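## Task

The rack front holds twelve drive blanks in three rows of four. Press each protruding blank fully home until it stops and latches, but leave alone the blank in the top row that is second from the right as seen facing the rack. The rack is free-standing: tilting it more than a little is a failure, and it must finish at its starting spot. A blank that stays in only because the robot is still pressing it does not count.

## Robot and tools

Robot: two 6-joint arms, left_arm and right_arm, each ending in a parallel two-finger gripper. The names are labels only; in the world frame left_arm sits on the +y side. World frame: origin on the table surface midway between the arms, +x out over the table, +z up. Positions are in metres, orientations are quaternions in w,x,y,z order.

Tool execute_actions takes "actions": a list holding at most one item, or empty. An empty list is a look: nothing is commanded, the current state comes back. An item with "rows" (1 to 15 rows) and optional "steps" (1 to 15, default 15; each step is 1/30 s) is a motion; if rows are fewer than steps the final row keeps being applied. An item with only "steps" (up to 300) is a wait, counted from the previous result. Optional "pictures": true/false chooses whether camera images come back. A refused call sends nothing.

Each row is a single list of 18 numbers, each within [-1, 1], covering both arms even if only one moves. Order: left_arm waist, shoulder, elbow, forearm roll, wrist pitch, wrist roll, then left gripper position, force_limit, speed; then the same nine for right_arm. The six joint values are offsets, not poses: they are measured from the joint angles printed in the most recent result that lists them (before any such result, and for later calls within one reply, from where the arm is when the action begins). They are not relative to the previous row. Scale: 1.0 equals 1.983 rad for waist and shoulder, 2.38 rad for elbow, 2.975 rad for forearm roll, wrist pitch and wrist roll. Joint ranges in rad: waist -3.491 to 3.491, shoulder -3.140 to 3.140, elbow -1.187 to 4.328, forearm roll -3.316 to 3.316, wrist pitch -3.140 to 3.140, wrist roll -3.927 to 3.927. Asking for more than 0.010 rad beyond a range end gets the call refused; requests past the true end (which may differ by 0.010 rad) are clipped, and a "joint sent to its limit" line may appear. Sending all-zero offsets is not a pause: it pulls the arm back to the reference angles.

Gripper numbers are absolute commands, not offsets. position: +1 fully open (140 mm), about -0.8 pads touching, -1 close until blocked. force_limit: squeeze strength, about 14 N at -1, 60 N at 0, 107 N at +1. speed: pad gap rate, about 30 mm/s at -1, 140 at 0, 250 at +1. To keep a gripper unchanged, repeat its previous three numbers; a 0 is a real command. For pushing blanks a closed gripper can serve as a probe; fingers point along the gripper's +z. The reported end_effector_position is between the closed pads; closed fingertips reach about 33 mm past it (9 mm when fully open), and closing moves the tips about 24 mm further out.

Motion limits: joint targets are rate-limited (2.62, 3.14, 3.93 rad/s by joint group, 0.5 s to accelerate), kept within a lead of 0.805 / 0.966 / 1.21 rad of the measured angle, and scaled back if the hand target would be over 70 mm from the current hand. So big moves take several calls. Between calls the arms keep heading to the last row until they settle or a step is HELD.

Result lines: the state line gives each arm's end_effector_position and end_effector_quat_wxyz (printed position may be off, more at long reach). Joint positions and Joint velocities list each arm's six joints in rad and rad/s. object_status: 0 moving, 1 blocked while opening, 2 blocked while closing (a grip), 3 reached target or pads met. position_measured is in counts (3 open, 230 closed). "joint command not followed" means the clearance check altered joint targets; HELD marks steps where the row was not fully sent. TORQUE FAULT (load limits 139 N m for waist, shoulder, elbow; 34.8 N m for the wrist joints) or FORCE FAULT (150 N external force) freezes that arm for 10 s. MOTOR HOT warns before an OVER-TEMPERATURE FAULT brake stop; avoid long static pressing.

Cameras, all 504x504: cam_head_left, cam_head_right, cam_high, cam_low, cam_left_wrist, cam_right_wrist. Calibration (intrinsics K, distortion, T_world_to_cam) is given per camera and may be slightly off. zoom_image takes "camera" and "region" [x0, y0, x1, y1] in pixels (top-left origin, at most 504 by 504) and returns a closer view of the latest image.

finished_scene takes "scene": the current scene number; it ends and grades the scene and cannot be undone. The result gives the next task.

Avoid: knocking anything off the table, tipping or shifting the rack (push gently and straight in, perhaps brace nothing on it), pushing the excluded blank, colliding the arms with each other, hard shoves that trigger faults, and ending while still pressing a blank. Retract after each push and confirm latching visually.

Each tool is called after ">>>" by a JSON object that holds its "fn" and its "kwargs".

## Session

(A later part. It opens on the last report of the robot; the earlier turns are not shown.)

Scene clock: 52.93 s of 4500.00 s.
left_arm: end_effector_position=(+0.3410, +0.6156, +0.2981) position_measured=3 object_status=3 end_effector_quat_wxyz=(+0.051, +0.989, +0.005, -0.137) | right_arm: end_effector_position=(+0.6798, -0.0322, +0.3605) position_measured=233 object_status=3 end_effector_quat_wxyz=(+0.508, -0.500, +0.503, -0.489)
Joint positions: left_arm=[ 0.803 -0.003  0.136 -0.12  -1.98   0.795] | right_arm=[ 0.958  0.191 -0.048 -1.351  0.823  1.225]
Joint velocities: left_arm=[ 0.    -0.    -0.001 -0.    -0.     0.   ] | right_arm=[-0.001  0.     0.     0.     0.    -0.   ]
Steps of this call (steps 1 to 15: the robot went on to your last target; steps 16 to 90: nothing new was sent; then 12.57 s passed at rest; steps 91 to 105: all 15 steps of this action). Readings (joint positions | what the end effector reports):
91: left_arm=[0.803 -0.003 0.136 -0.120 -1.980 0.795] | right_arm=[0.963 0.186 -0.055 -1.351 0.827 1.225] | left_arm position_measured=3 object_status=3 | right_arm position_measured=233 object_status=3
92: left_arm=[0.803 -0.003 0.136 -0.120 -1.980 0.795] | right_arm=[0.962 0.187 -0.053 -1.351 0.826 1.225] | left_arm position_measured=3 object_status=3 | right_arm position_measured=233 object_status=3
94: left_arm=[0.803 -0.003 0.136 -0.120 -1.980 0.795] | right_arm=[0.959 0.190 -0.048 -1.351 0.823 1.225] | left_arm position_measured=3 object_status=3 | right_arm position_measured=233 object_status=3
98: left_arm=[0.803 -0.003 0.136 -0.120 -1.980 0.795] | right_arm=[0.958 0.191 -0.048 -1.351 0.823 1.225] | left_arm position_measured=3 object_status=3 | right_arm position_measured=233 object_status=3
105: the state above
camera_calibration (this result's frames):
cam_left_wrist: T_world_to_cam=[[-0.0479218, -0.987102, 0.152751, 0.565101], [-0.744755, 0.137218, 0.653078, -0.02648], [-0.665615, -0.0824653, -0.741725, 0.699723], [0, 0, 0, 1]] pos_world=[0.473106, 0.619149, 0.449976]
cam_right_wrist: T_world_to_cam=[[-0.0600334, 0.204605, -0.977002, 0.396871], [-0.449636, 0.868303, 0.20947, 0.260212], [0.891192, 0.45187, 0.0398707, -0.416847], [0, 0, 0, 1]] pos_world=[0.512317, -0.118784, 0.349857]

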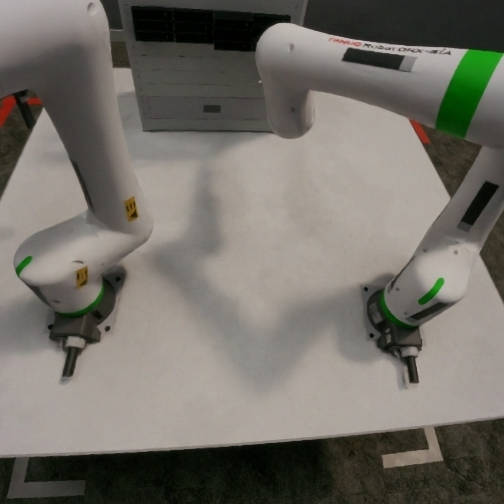

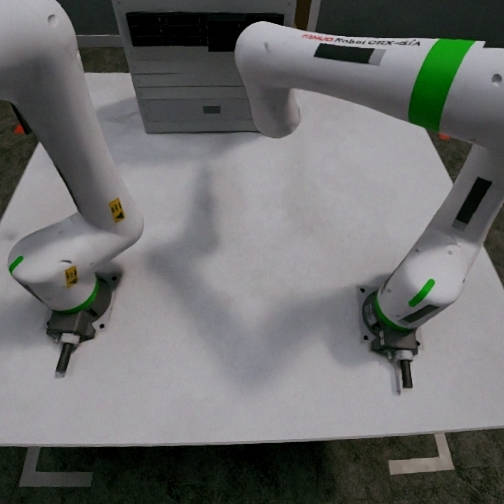

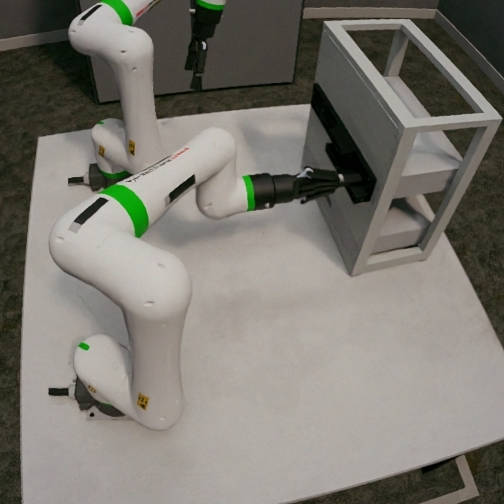

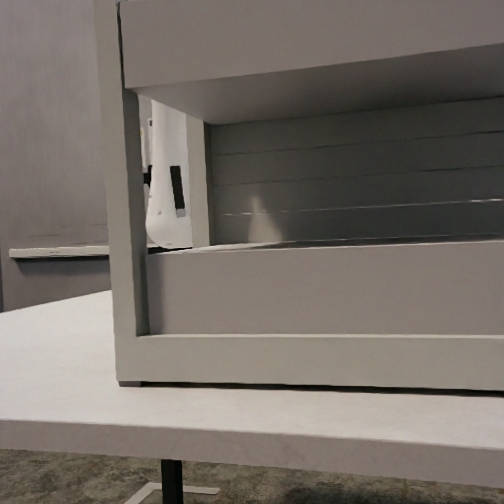

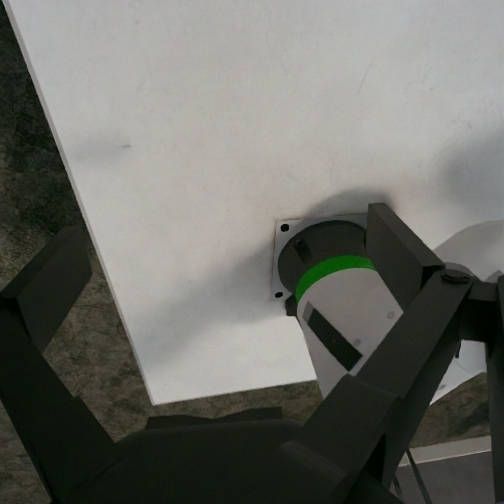

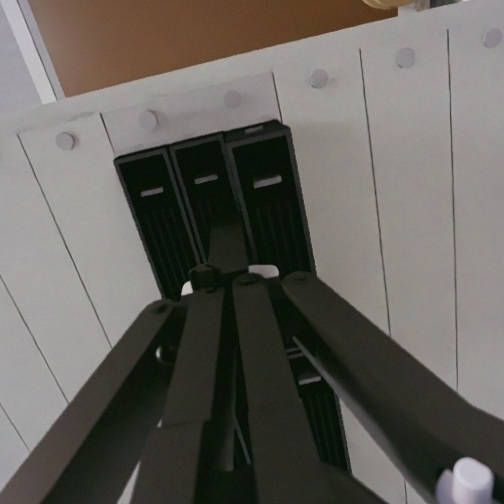

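>>> {"fn": "execute_actions", "kwargs": {"actions": [{"rows":[[0,0,0,0,0,0,1,0,0,0.027,-0.031,-0.033,0,0.0185,0,-1,0,0]]}], "pictures": false}}

>>> {"fn": "execute_actions", "kwargs": {"actions": [{"rows":[[0,0,0,0,0,0,1,0,0,0,0,-0.016,0,0,0,-1,0,0]]}], "pictures": false}}

>>> {"fn": "execute_actions", "kwargs": {"actions": [{"rows":[[0,0,0,0,0,0,1,0,0,-0.0078,0.0088,0.0095,0,-0.0053,0,-1,0,0]]}]}}

Scene clock: 60.30 s of 4500.00 s.
left_arm: end_effector_position=(+0.3410, +0.6156, +0.2981) position_measured=3 object_status=3 end_effector_quat_wxyz=(+0.051, +0.989, +0.005, -0.137) | right_arm: end_effector_position=(+0.6436, -0.0359, +0.3602) position_measured=233 object_status=3 end_effector_quat_wxyz=(+0.507, -0.502, +0.498, -0.493)
Joint positions: left_arm=[ 0.803 -0.003  0.136 -0.12  -1.98   0.795] | right_arm=[ 1.012  0.13  -0.126 -1.351  0.878  1.225]
Joint velocities: left_arm=[-0.001  0.001  0.001  0.    -0.001  0.   ] | right_arm=[ 0.001 -0.    -0.001  0.     0.001 -0.   ]
Steps of this call (steps 1 to 15: the robot went on to your last target; steps 16 to 90: nothing new was sent; then 3.87 s passed at rest; steps 91 to 105: all 15 steps of this action). Readings (joint positions | what the end effector reports):
91: left_arm=[0.803 -0.003 0.136 -0.120 -1.980 0.795] | right_arm=[0.958 0.191 -0.048 -1.351 0.823 1.225] | left_arm position_measured=3 object_status=3 | right_arm position_measured=233 object_status=3
92: left_arm=[0.803 -0.003 0.136 -0.120 -1.980 0.795] | right_arm=[0.960 0.189 -0.049 -1.351 0.824 1.225] | left_arm position_measured=3 object_status=3 | right_arm position_measured=233 object_status=3
94: left_arm=[0.803 -0.003 0.136 -0.120 -1.980 0.795] | right_arm=[0.977 0.170 -0.074 -1.351 0.842 1.225] | left_arm position_measured=3 object_status=3 | right_arm position_measured=233 object_status=3
98: left_arm=[0.803 -0.003 0.136 -0.120 -1.980 0.795] | right_arm=[1.011 0.130 -0.125 -1.351 0.877 1.225] | left_arm position_measured=3 object_status=3 | right_arm position_measured=233 object_status=3
105: the state above

Scene clock: 60.80 s of 4500.00 s.
left_arm: end_effector_position=(+0.3410, +0.6156, +0.2981) position_measured=3 object_status=3 end_effector_quat_wxyz=(+0.051, +0.989, +0.005, -0.137) | right_arm: end_effector_position=(+0.6376, -0.0429, +0.3368) position_measured=233 object_status=3 end_effector_quat_wxyz=(+0.494, -0.515, +0.497, -0.494)
Joint positions: left_arm=[ 0.803 -0.003  0.136 -0.12  -1.98   0.795] | right_arm=[ 1.012  0.13  -0.164 -1.351  0.878  1.225]
Joint velocities: left_arm=[ 0.     0.    -0.002  0.001  0.001 -0.   ] | right_arm=[-0.     0.    -0.     0.001  0.     0.   ]
Steps of this call (steps 1 to 15: all 15 steps of this action). Readings (joint positions | what the end effector reports):
1: left_arm=[0.803 -0.003 0.136 -0.120 -1.980 0.795] | right_arm=[1.012 0.130 -0.126 -1.351 0.878 1.225] | left_arm position_measured=3 object_status=3 | right_arm position_measured=233 object_status=3
2: left_arm=[0.803 -0.003 0.136 -0.120 -1.980 0.795] | right_arm=[1.012 0.130 -0.129 -1.351 0.878 1.225] | left_arm position_measured=3 object_status=3 | right_arm position_measured=233 object_status=3
4: left_arm=[0.803 -0.003 0.136 -0.120 -1.980 0.795] | right_arm=[1.012 0.130 -0.150 -1.351 0.878 1.225] | left_arm position_measured=3 object_status=3 | right_arm position_measured=233 object_status=3
8: left_arm=[0.803 -0.003 0.136 -0.120 -1.980 0.795] | right_arm=[1.012 0.130 -0.164 -1.351 0.878 1.225] | left_arm position_measured=3 object_status=3 | right_arm position_measured=233 object_status=3
15: the state above

Scene clock: 61.30 s of 4500.00 s.
left_arm: end_effector_position=(+0.3410, +0.6156, +0.2981) position_measured=3 object_status=3 end_effector_quat_wxyz=(+0.051, +0.989, +0.005, -0.137) | right_arm: end_effector_position=(+0.6478, -0.0415, +0.3369) position_measured=233 object_status=3 end_effector_quat_wxyz=(+0.494, -0.515, +0.499, -0.493)
Joint positions: left_arm=[ 0.803 -0.003  0.136 -0.12  -1.98   0.795] | right_arm=[ 0.996  0.147 -0.142 -1.351  0.862  1.225]
Joint velocities: left_arm=[ 0.     0.001 -0.002 -0.     0.     0.   ] | right_arm=[-0.     0.001  0.    -0.001 -0.001 -0.   ]
Steps of this call (steps 1 to 15: all 15 steps of this action). Readings (joint positions | what the end effector reports):
1: left_arm=[0.803 -0.003 0.136 -0.120 -1.980 0.795] | right_arm=[1.012 0.130 -0.164 -1.351 0.878 1.225] | left_arm position_measured=3 object_status=3 | right_arm position_measured=233 object_status=3
2: left_arm=[0.803 -0.003 0.136 -0.120 -1.980 0.795] | right_arm=[1.010 0.131 -0.163 -1.351 0.876 1.225] | left_arm position_measured=3 object_status=3 | right_arm position_measured=233 object_status=3
4: left_arm=[0.803 -0.003 0.136 -0.120 -1.980 0.795] | right_arm=[1.000 0.143 -0.147 -1.351 0.866 1.225] | left_arm position_measured=3 object_status=3 | right_arm position_measured=233 object_status=3
8: left_arm=[0.803 -0.003 0.136 -0.120 -1.980 0.795] | right_arm=[0.996 0.147 -0.142 -1.351 0.862 1.225] | left_arm position_measured=3 object_status=3 | right_arm position_measured=233 object_status=3
15: the state above
camera_calibration (this result's frames):
cam_left_wrist: T_world_to_cam=[[-0.0479218, -0.987102, 0.152751, 0.565101], [-0.744755, 0.137218, 0.653078, -0.02648], [-0.665615, -0.0824654, -0.741725, 0.699723], [0, 0, 0, 1]] pos_world=[0.473106, 0.619149, 0.449976]
cam_right_wrist: T_world_to_cam=[[-0.0802855, 0.167929, -0.982524, 0.387291], [-0.446529, 0.875208, 0.186075, 0.265017], [0.89116, 0.453664, 0.00471887, -0.371291], [0, 0, 0, 1]] pos_world=[0.480311, -0.128541, 0.332962]

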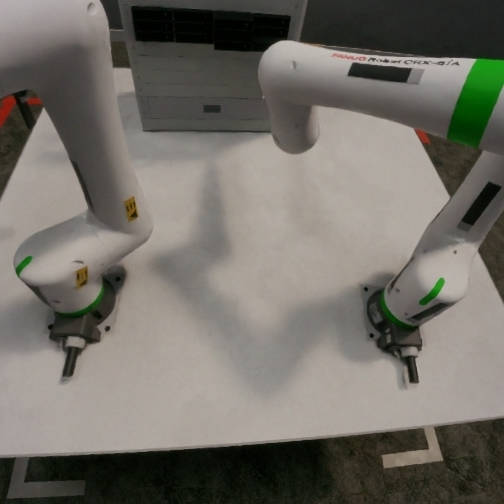

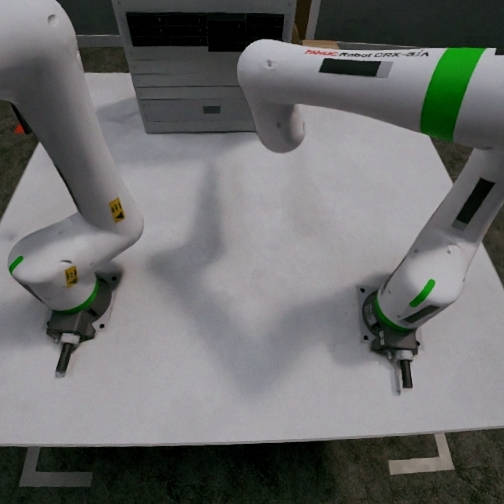

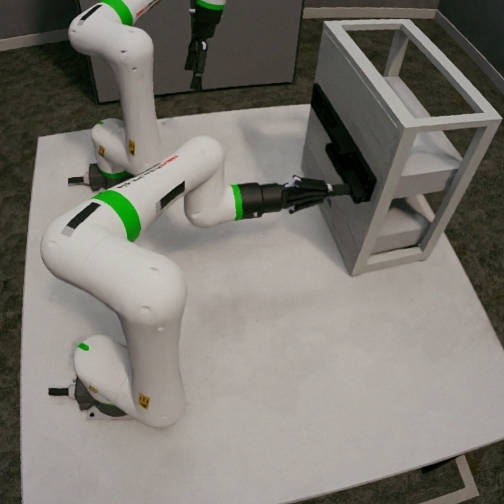

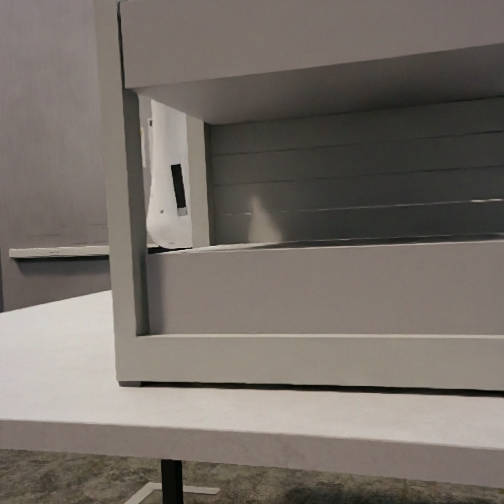

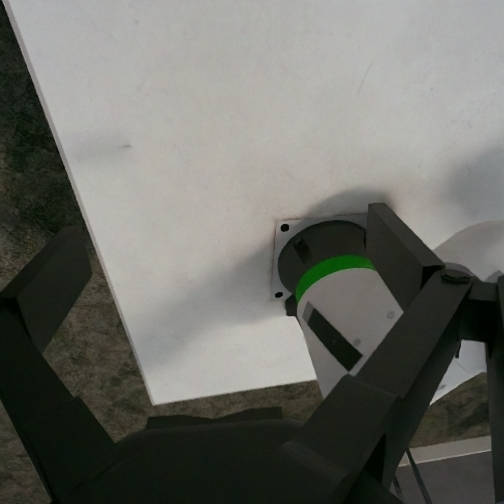

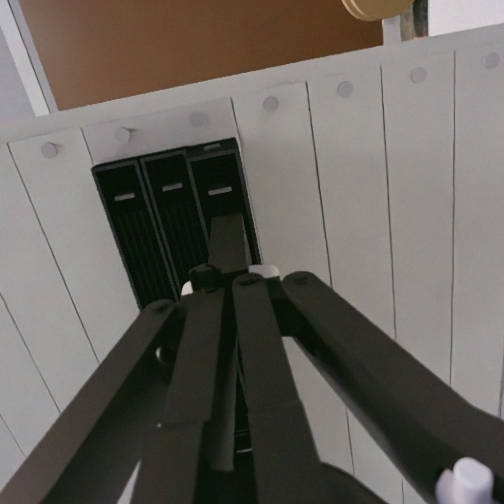

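Shift y +10 and advance.

>>> {"fn": "execute_actions", "kwargs": {"actions": [{"rows":[[0,0,0,0,0,0,1,0,0,0.001,0.018,0.019,0,0.001,0,-1,0,0]],"steps":10}], "pictures": false}}

>>> {"fn": "execute_actions", "kwargs": {"actions": [{"rows":[[0,0,0,0,0,0,1,0,0,-0.0078,0.0088,0.0095,0,-0.0053,0,-1,0,0]],"steps":10}], "pictures": false}}

>>> {"fn": "execute_actions", "kwargs": {"actions": [{"rows":[[0,0,0,0,0,0,1,0,0,-0.0078,0.0088,0.0095,0,-0.0053,0,-1,0,0]],"steps":10}]}}

Scene clock: 67.43 s of 4500.00 s.
left_arm: end_effector_position=(+0.3410, +0.6156, +0.2981) position_measured=3 object_status=3 end_effector_quat_wxyz=(+0.051, +0.989, +0.005, -0.137) | right_arm: end_effector_position=(+0.6583, -0.0286, +0.3408) position_measured=233 object_status=3 end_effector_quat_wxyz=(+0.497, -0.511, +0.499, -0.493)
Joint positions: left_arm=[ 0.803 -0.003  0.136 -0.12  -1.98   0.795] | right_arm=[ 0.998  0.183 -0.096 -1.351  0.865  1.225]
Joint velocities: left_arm=[-0.001  0.     0.    -0.001 -0.    -0.   ] | right_arm=[ 0.     0.002  0.002 -0.001  0.002 -0.   ]
Steps of this call (steps 1 to 15: the robot went on to your last target; steps 16 to 90: nothing new was sent; then 2.80 s passed at rest; steps 91 to 100: all 10 steps of this action). Readings (joint positions | what the end effector reports):
91: left_arm=[0.803 -0.003 0.136 -0.120 -1.980 0.795] | right_arm=[0.996 0.147 -0.141 -1.351 0.862 1.225] | left_arm position_measured=3 object_status=3 | right_arm position_measured=233 object_status=3
92: left_arm=[0.803 -0.003 0.136 -0.120 -1.980 0.795] | right_arm=[0.996 0.149 -0.139 -1.351 0.862 1.225] | left_arm position_measured=3 object_status=3 | right_arm position_measured=233 object_status=3
94: left_arm=[0.803 -0.003 0.136 -0.120 -1.980 0.795] | right_arm=[0.997 0.167 -0.116 -1.351 0.863 1.225] | left_arm position_measured=3 object_status=3 | right_arm position_measured=233 object_status=3
98: left_arm=[0.803 -0.003 0.136 -0.120 -1.980 0.795] | right_arm=[0.998 0.183 -0.097 -1.351 0.865 1.225] | left_arm position_measured=3 object_status=3 | right_arm position_measured=233 object_status=3
100: the state above

Scene clock: 67.77 s of 4500.00 s.
left_arm: end_effector_position=(+0.3410, +0.6156, +0.2981) position_measured=3 object_status=3 end_effector_quat_wxyz=(+0.051, +0.989, +0.005, -0.137) | right_arm: end_effector_position=(+0.6687, -0.0276, +0.3407) position_measured=233 object_status=3 end_effector_quat_wxyz=(+0.498, -0.510, +0.501, -0.491)
Joint positions: left_arm=[ 0.803 -0.003  0.136 -0.12  -1.98   0.795] | right_arm=[ 0.983  0.2   -0.074 -1.351  0.849  1.225]
Joint velocities: left_arm=[ 0.    -0.    -0.001  0.     0.    -0.   ] | right_arm=[-0.001  0.001  0.001  0.     0.     0.   ]
Steps of this call (steps 1 to 10: all 10 steps of this action). Readings (joint positions | what the end effector reports):
1: left_arm=[0.803 -0.003 0.136 -0.120 -1.980 0.795] | right_arm=[0.998 0.183 -0.096 -1.351 0.865 1.225] | left_arm position_measured=3 object_status=3 | right_arm position_measured=233 object_status=3
2: left_arm=[0.803 -0.003 0.136 -0.120 -1.980 0.795] | right_arm=[0.997 0.185 -0.094 -1.351 0.863 1.225] | left_arm position_measured=3 object_status=3 | right_arm position_measured=233 object_status=3
4: left_arm=[0.803 -0.003 0.136 -0.120 -1.980 0.795] | right_arm=[0.986 0.197 -0.078 -1.351 0.853 1.225] | left_arm position_measured=3 object_status=3 | right_arm position_measured=233 object_status=3
8: left_arm=[0.803 -0.003 0.136 -0.120 -1.980 0.795] | right_arm=[0.983 0.200 -0.074 -1.351 0.849 1.225] | left_arm position_measured=3 object_status=3 | right_arm position_measured=233 object_status=3
10: the state above

Scene clock: 68.10 s of 4500.00 s.
left_arm: end_effector_position=(+0.3410, +0.6156, +0.2981) position_measured=3 object_status=3 end_effector_quat_wxyz=(+0.051, +0.989, +0.005, -0.137) | right_arm: end_effector_position=(+0.6792, -0.0269, +0.3405) position_measured=233 object_status=3 end_effector_quat_wxyz=(+0.498, -0.509, +0.502, -0.490)
Joint positions: left_arm=[ 0.803 -0.003  0.136 -0.12  -1.98   0.795] | right_arm=[ 0.968  0.217 -0.051 -1.351  0.834  1.225]
Joint velocities: left_arm=[ 0.    -0.001 -0.     0.     0.001 -0.   ] | right_arm=[-0.001  0.001  0.001  0.001 -0.001  0.   ]
Steps of this call (steps 1 to 10: all 10 steps of this action). Readings (joint positions | what the end effector reports):
1: left_arm=[0.803 -0.003 0.136 -0.120 -1.980 0.795] | right_arm=[0.983 0.200 -0.074 -1.351 0.849 1.225] | left_arm position_measured=3 object_status=3 | right_arm position_measured=233 object_status=3
2: left_arm=[0.803 -0.003 0.136 -0.120 -1.980 0.795] | right_arm=[0.981 0.202 -0.071 -1.351 0.847 1.225] | left_arm position_measured=3 object_status=3 | right_arm position_measured=233 object_status=3
4: left_arm=[0.803 -0.003 0.136 -0.120 -1.980 0.795] | right_arm=[0.971 0.214 -0.056 -1.351 0.837 1.225] | left_arm position_measured=3 object_status=3 | right_arm position_measured=233 object_status=3
8: left_arm=[0.803 -0.003 0.136 -0.120 -1.980 0.795] | right_arm=[0.968 0.217 -0.051 -1.351 0.834 1.225] | left_arm position_measured=3 object_status=3 | right_arm position_measured=233 object_status=3
10: the state above
camera_calibration (this result's frames):
cam_left_wrist: T_world_to_cam=[[-0.0479216, -0.987102, 0.152751, 0.565101], [-0.744755, 0.137218, 0.653078, -0.0264798], [-0.665615, -0.0824654, -0.741725, 0.699723], [0, 0, 0, 1]] pos_world=[0.473106, 0.619149, 0.449976]
cam_right_wrist: T_world_to_cam=[[-0.0764829, 0.183077, -0.980119, 0.387913], [-0.445268, 0.873262, 0.197863, 0.260648], [0.892125, 0.451548, 0.0147285, -0.410019], [0, 0, 0, 1]] pos_world=[0.511515, -0.113488, 0.334667]

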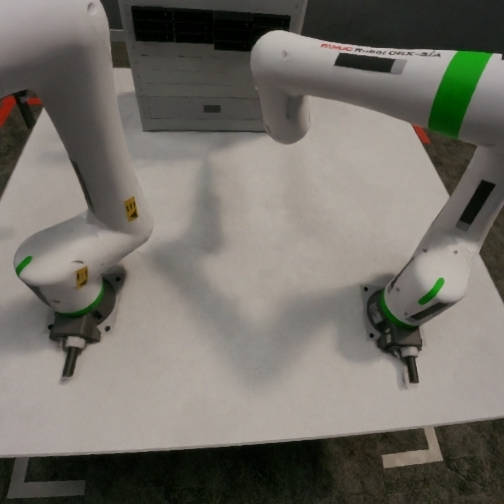

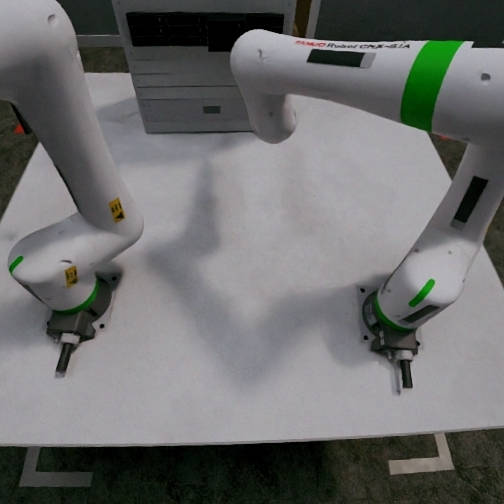

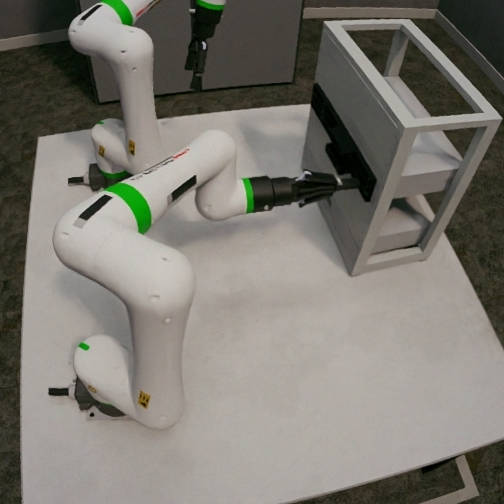

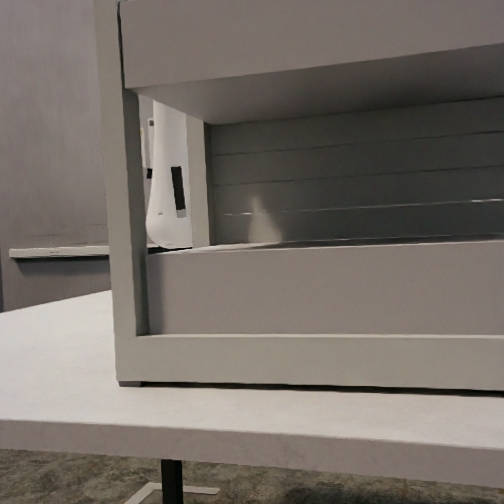

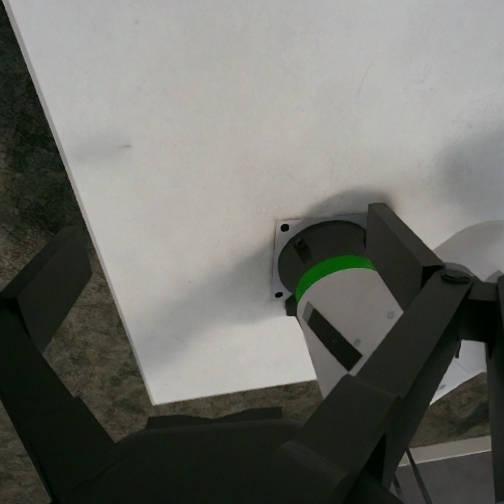

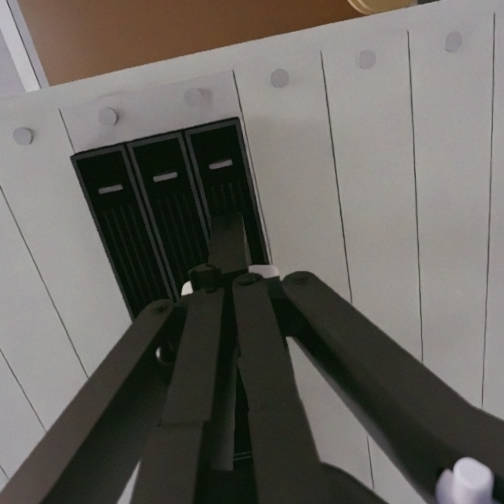

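>>> {"fn": "execute_actions", "kwargs": {"actions": [{"rows":[[0,0,0,0,0,0,1,0,0,0.035,-0.039,-0.042,0,0.024,0,-1,0,0]],"steps":12}], "pictures": false}}

>>> {"fn": "execute_actions", "kwargs": {"actions": [{"rows":[[0,0,0,0,0,0,1,0,0,0.061,0.1135,0.1118,-0.0215,0.0405,0.018,-1,0,0]]}], "pictures": false}}

>>> {"fn": "execute_actions", "kwargs": {"actions": [{"steps":15}]}}

Scene clock: 76.40 s of 4500.00 s.
left_arm: end_effector_position=(+0.3410, +0.6156, +0.2981) position_measured=3 object_status=3 end_effector_quat_wxyz=(+0.051, +0.989, +0.005, -0.137) | right_arm: end_effector_position=(+0.6330, -0.0319, +0.3411) position_measured=233 object_status=3 end_effector_quat_wxyz=(+0.497, -0.512, +0.495, -0.497)
Joint positions: left_arm=[ 0.803 -0.003  0.136 -0.12  -1.98   0.795] | right_arm=[ 1.037  0.14  -0.151 -1.351  0.905  1.225]
Joint velocities: left_arm=[ 0.     0.     0.    -0.     0.002 -0.   ] | right_arm=[ 0.001 -0.002 -0.002  0.     0.     0.   ]
Steps of this call (steps 1 to 15: the robot went on to your last target; steps 16 to 90: nothing new was sent; then 4.90 s passed at rest; steps 91 to 102: all 12 steps of this action). Readings (joint positions | what the end effector reports):
91: left_arm=[0.803 -0.003 0.136 -0.120 -1.980 0.795] | right_arm=[0.967 0.218 -0.051 -1.351 0.833 1.225] | left_arm position_measured=3 object_status=3 | right_arm position_measured=233 object_status=3
92: left_arm=[0.803 -0.003 0.136 -0.120 -1.980 0.795] | right_arm=[0.969 0.216 -0.053 -1.351 0.835 1.225] | left_arm position_measured=3 object_status=3 | right_arm position_measured=233 object_status=3
94: left_arm=[0.803 -0.003 0.136 -0.120 -1.980 0.795] | right_arm=[0.987 0.196 -0.078 -1.351 0.853 1.225] | left_arm position_measured=3 object_status=3 | right_arm position_measured=233 object_status=3
98: left_arm=[0.803 -0.003 0.136 -0.120 -1.980 0.795] | right_arm=[1.034 0.143 -0.148 -1.351 0.902 1.225] | left_arm position_measured=3 object_status=3 | right_arm position_measured=233 object_status=3
102: the state above

Scene clock: 76.90 s of 4500.00 s.
left_arm: end_effector_position=(+0.3410, +0.6156, +0.2981) position_measured=3 object_status=3 end_effector_quat_wxyz=(+0.051, +0.989, +0.005, -0.137) | right_arm: end_effector_position=(+0.6376, +0.0854, +0.3369) position_measured=233 object_status=3 end_effector_quat_wxyz=(+0.501, -0.502, +0.498, -0.499)
Joint positions: left_arm=[ 0.803 -0.003  0.136 -0.12  -1.98   0.795] | right_arm=[ 1.158  0.365  0.114 -1.415  1.025  1.279]
Joint velocities: left_arm=[ 0.001  0.     0.    -0.    -0.001 -0.   ] | right_arm=[0.002 0.008 0.013 0.    0.011 0.003]
Steps of this call (steps 1 to 15: all 15 steps of this action). Readings (joint positions | what the end effector reports):
1: left_arm=[0.803 -0.003 0.136 -0.120 -1.980 0.795] | right_arm=[1.037 0.140 -0.151 -1.351 0.905 1.225] | left_arm position_measured=3 object_status=3 | right_arm position_measured=233 object_status=3
2: left_arm=[0.803 -0.003 0.136 -0.120 -1.980 0.795] | right_arm=[1.038 0.142 -0.149 -1.352 0.906 1.225] | left_arm position_measured=3 object_status=3 | right_arm position_measured=233 object_status=3
4: left_arm=[0.803 -0.003 0.136 -0.120 -1.980 0.795] | right_arm=[1.049 0.163 -0.125 -1.358 0.917 1.230] | left_arm position_measured=3 object_status=3 | right_arm position_measured=233 object_status=3
8: left_arm=[0.803 -0.003 0.136 -0.120 -1.980 0.795] | right_arm=[1.102 0.261 -0.008 -1.386 0.969 1.254] | left_arm position_measured=3 object_status=3 | right_arm position_measured=233 object_status=3
15: the state above

Scene clock: 77.40 s of 4500.00 s.
left_arm: end_effector_position=(+0.3410, +0.6156, +0.2981) position_measured=3 object_status=3 end_effector_quat_wxyz=(+0.051, +0.989, +0.005, -0.137) | right_arm: end_effector_position=(+0.6376, +0.0856, +0.3368) position_measured=233 object_status=3 end_effector_quat_wxyz=(+0.501, -0.502, +0.498, -0.499)
Joint positions: left_arm=[ 0.803 -0.003  0.136 -0.12  -1.98   0.795] | right_arm=[ 1.158  0.365  0.115 -1.415  1.025  1.279]
Joint velocities: left_arm=[-0.    -0.001 -0.     0.001 -0.001 -0.   ] | right_arm=[-0. -0.  0.  0. -0. -0.]
Steps of this call (steps 1 to 15: the robot went on to your last target). Readings (joint positions | what the end effector reports):
1: left_arm=[0.803 -0.003 0.136 -0.120 -1.980 0.795] | right_arm=[1.158 0.365 0.115 -1.415 1.025 1.279] | left_arm position_measured=3 object_status=3 | right_arm position_measured=233 object_status=3
2: left_arm=[0.803 -0.003 0.136 -0.120 -1.980 0.795] | right_arm=[1.158 0.365 0.115 -1.415 1.025 1.279] | left_arm position_measured=3 object_status=3 | right_arm position_measured=233 object_status=3
4: left_arm=[0.803 -0.003 0.136 -0.120 -1.980 0.795] | right_arm=[1.158 0.365 0.115 -1.415 1.025 1.279] | left_arm position_measured=3 object_status=3 | right_arm position_measured=233 object_status=3
8: left_arm=[0.803 -0.003 0.136 -0.120 -1.980 0.795] | right_arm=[1.158 0.365 0.115 -1.415 1.025 1.279] | left_arm position_measured=3 object_status=3 | right_arm position_measured=233 object_status=3
15: the state above
All arms were judged still, so your last target was given up. Only a new action makes them travel on or press farther. Fingers that are still opening or closing keep moving.
camera_calibration (this result's frames):
cam_left_wrist: T_world_to_cam=[[-0.0479217, -0.987102, 0.152751, 0.565101], [-0.744755, 0.137218, 0.653078, -0.0264798], [-0.665615, -0.0824654, -0.741725, 0.699723], [0, 0, 0, 1]] pos_world=[0.473106, 0.619149, 0.449976]
cam_right_wrist: T_world_to_cam=[[-0.0526203, 0.181025, -0.98207, 0.346118], [-0.442939, 0.877168, 0.185421, 0.146926], [0.895006, 0.444754, 0.0340261, -0.431415], [0, 0, 0, 1]] pos_world=[0.469411, 0.000339109, 0.327348]

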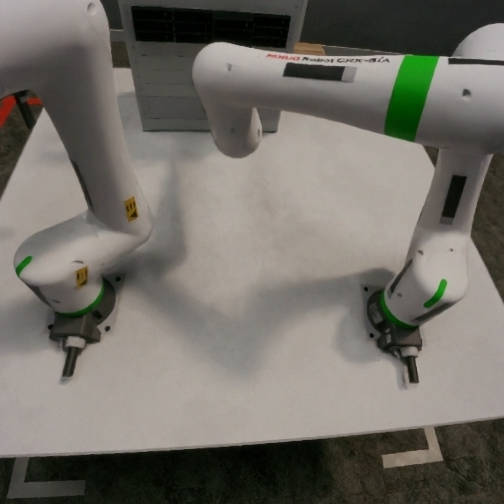

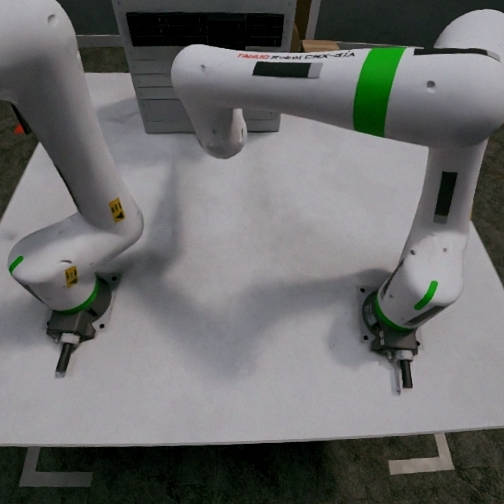

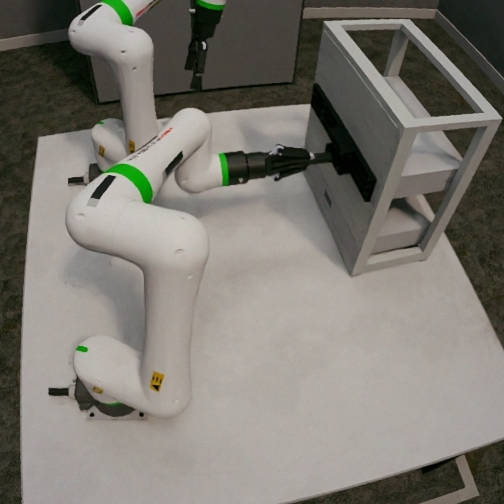

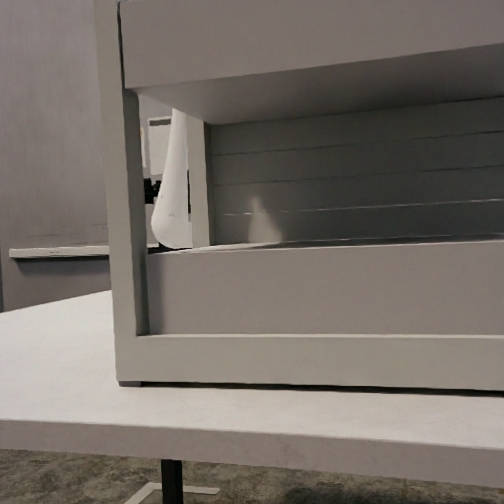

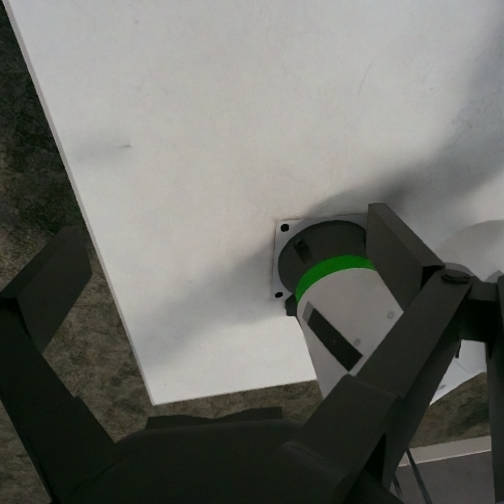

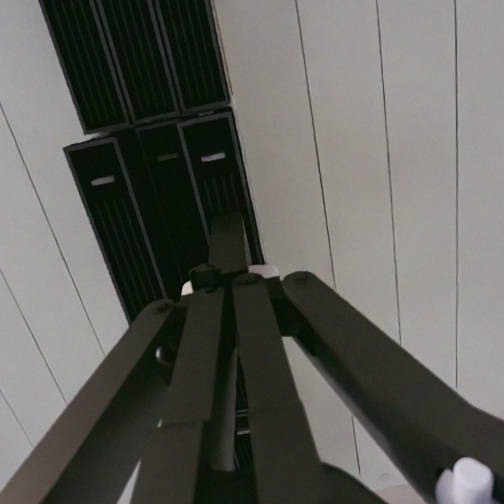

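>>> {"fn": "execute_actions", "kwargs": {"actions": [{"rows":[[0,0,0,0,0,0,1,0,0,-0.0097,0.009,0.0102,0,-0.0065,0,-1,0,0]],"steps":9}], "pictures": false}}

>>> {"fn": "execute_actions", "kwargs": {"actions": [{"rows":[[0,0,0,0,0,0,1,0,0,-0.0097,0.009,0.0102,0,-0.0065,0,-1,0,0]],"steps":9}], "pictures": false}}

>>> {"fn": "execute_actions", "kwargs": {"actions": [{"rows":[[0,0,0,0,0,0,1,0,0,-0.0097,0.009,0.0102,0,-0.0065,0,-1,0,0]],"steps":9}]}}

Scene clock: 83.23 s of 4500.00 s.
left_arm: end_effector_position=(+0.3410, +0.6156, +0.2981) position_measured=3 object_status=3 end_effector_quat_wxyz=(+0.051, +0.989, +0.005, -0.137) | right_arm: end_effector_position=(+0.6505, +0.0865, +0.3359) position_measured=233 object_status=3 end_effector_quat_wxyz=(+0.502, -0.501, +0.500, -0.497)
Joint positions: left_arm=[ 0.803 -0.003  0.136 -0.12  -1.98   0.795] | right_arm=[ 1.139  0.383  0.139 -1.416  1.006  1.279]
Joint velocities: left_arm=[-0.     0.    -0.     0.001 -0.001  0.   ] | right_arm=[-0.002  0.001  0.001 -0.    -0.002  0.   ]
Steps of this call (steps 1 to 90: nothing new was sent; then 2.53 s passed at rest; steps 91 to 99: all 9 steps of this action). Readings (joint positions | what the end effector reports):
91: left_arm=[0.803 -0.003 0.136 -0.120 -1.980 0.795] | right_arm=[1.158 0.365 0.115 -1.415 1.025 1.279] | left_arm position_measured=3 object_status=3 | right_arm position_measured=233 object_status=3
92: left_arm=[0.803 -0.003 0.136 -0.120 -1.980 0.795] | right_arm=[1.156 0.367 0.118 -1.416 1.024 1.279] | left_arm position_measured=3 object_status=3 | right_arm position_measured=233 object_status=3
94: left_arm=[0.803 -0.003 0.136 -0.120 -1.980 0.795] | right_arm=[1.143 0.379 0.134 -1.416 1.011 1.279] | left_arm position_measured=3 object_status=3 | right_arm position_measured=233 object_status=3
98: left_arm=[0.803 -0.003 0.136 -0.120 -1.980 0.795] | right_arm=[1.139 0.383 0.139 -1.416 1.006 1.279] | left_arm position_measured=3 object_status=3 | right_arm position_measured=233 object_status=3
99: the state above

Scene clock: 83.53 s of 4500.00 s.
left_arm: end_effector_position=(+0.3410, +0.6156, +0.2981) position_measured=3 object_status=3 end_effector_quat_wxyz=(+0.051, +0.989, +0.005, -0.137) | right_arm: end_effector_position=(+0.6635, +0.0870, +0.3349) position_measured=233 object_status=3 end_effector_quat_wxyz=(+0.503, -0.500, +0.502, -0.495)
Joint positions: left_arm=[ 0.803 -0.003  0.136 -0.12  -1.98   0.795] | right_arm=[ 1.119  0.401  0.163 -1.416  0.987  1.279]
Joint velocities: left_arm=[ 0.    -0.001  0.     0.     0.002 -0.   ] | right_arm=[-0.002  0.     0.001 -0.    -0.002 -0.   ]
Steps of this call (steps 1 to 9: all 9 steps of this action). Readings (joint positions | what the end effector reports):
1: left_arm=[0.803 -0.003 0.136 -0.120 -1.980 0.795] | right_arm=[1.139 0.383 0.139 -1.416 1.006 1.279] | left_arm position_measured=3 object_status=3 | right_arm position_measured=233 object_status=3
2: left_arm=[0.803 -0.003 0.136 -0.120 -1.980 0.795] | right_arm=[1.136 0.385 0.142 -1.416 1.004 1.279] | left_arm position_measured=3 object_status=3 | right_arm position_measured=233 object_status=3
4: left_arm=[0.803 -0.003 0.136 -0.120 -1.980 0.795] | right_arm=[1.124 0.397 0.158 -1.416 0.991 1.279] | left_arm position_measured=3 object_status=3 | right_arm position_measured=233 object_status=3
8: left_arm=[0.803 -0.003 0.136 -0.120 -1.980 0.795] | right_arm=[1.120 0.401 0.163 -1.416 0.987 1.279] | left_arm position_measured=3 object_status=3 | right_arm position_measured=233 object_status=3
9: the state above

Scene clock: 93.80 s of 4500.00 s.
left_arm: end_effector_position=(+0.3410, +0.6156, +0.2981) position_measured=3 object_status=3 end_effector_quat_wxyz=(+0.051, +0.989, +0.005, -0.137) | right_arm: end_effector_position=(+0.6735, +0.0874, +0.3347) position_measured=233 object_status=3 end_effector_quat_wxyz=(+0.503, -0.497, +0.506, -0.493)
Joint positions: left_arm=[ 0.803 -0.003  0.136 -0.12  -1.98   0.795] | right_arm=[ 1.105  0.417  0.187 -1.42   0.976  1.279]
Joint velocities: left_arm=[ 0.    -0.     0.     0.     0.002 -0.   ] | right_arm=[ 0.     0.     0.     0.001 -0.001  0.   ]
FORCE FAULT: contact force on the right arm reached its limit, and that arm stopped for 10 seconds. The contact can be on any part of that arm, not only on its tool. That arm's remaining commands of this call were not run. That arm holds still and accepts commands again. Move the arm away from the contact; if what it grips holds it there, let go first. Pushing or pulling that hard again can fault the arm again.
The stop of the right arm began at step 8 of this call (marked STOPPED below). From that step on that arm followed nothing that you had sent. 2 of its steps, steps kept back included, did not run and will not run. Nothing is kept back now, and the robot has no last target.
Steps of this call (steps 1 to 9: all 9 steps of this action; steps 10 to 308: the stop continued). Readings (joint positions | what the end effector reports):
1: left_arm=[0.803 -0.003 0.136 -0.120 -1.980 0.795] | right_arm=[1.119 0.401 0.163 -1.416 0.987 1.279] | left_arm position_measured=3 object_status=3 | right_arm position_measured=233 object_status=3
2: left_arm=[0.803 -0.003 0.136 -0.120 -1.980 0.795] | right_arm=[1.117 0.403 0.166 -1.416 0.985 1.279] | left_arm position_measured=3 object_status=3 | right_arm position_measured=233 object_status=3
4: left_arm=[0.803 -0.003 0.136 -0.120 -1.980 0.795] | right_arm=[1.104 0.415 0.182 -1.416 0.972 1.279] | left_arm position_measured=3 object_status=3 | right_arm position_measured=233 object_status=3
8: left_arm=[0.803 -0.003 0.136 -0.120 -1.980 0.795] | right_arm=[1.103 0.417 0.187 -1.418 0.972 1.279] | left_arm position_measured=3 object_status=3 | right_arm position_measured=233 object_status=3 STOPPED (the right arm)
308: the state above
camera_calibration (this result's frames):
cam_left_wrist: T_world_to_cam=[[-0.0479218, -0.987102, 0.152751, 0.565101], [-0.744755, 0.137218, 0.653078, -0.0264798], [-0.665615, -0.0824653, -0.741725, 0.699723], [0, 0, 0, 1]] pos_world=[0.473106, 0.619149, 0.449976]
cam_right_wrist: T_world_to_cam=[[-0.057528, 0.201057, -0.977889, 0.345697], [-0.436418, 0.8759, 0.205761, 0.15057], [0.897903, 0.438606, 0.037356, -0.466821], [0, 0, 0, 1]] pos_world=[0.504759, 0.00336171, 0.324511]

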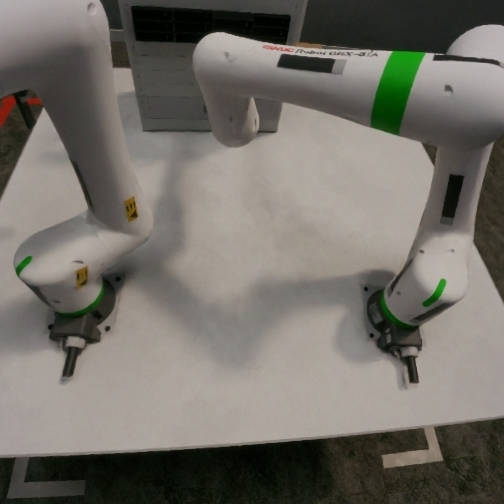

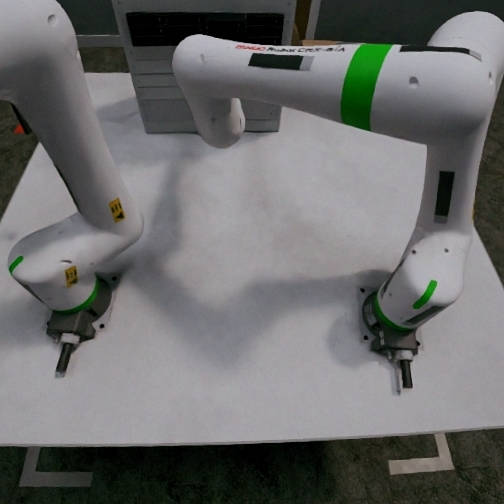

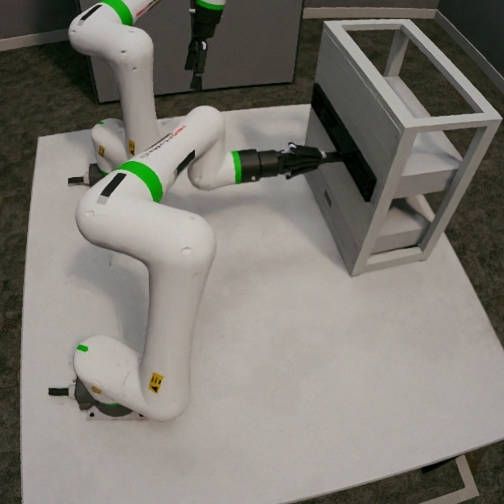

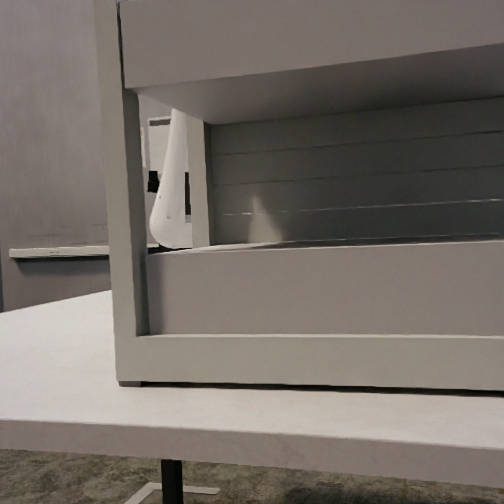

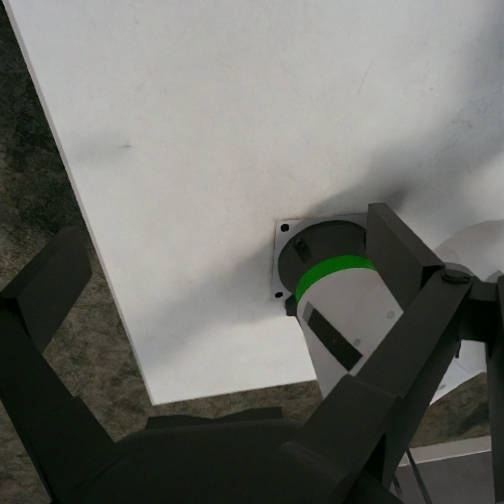

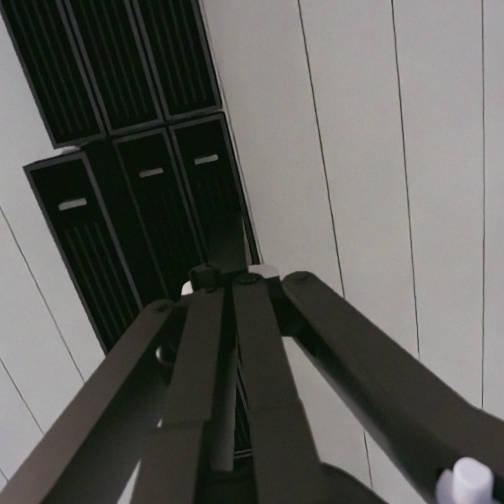

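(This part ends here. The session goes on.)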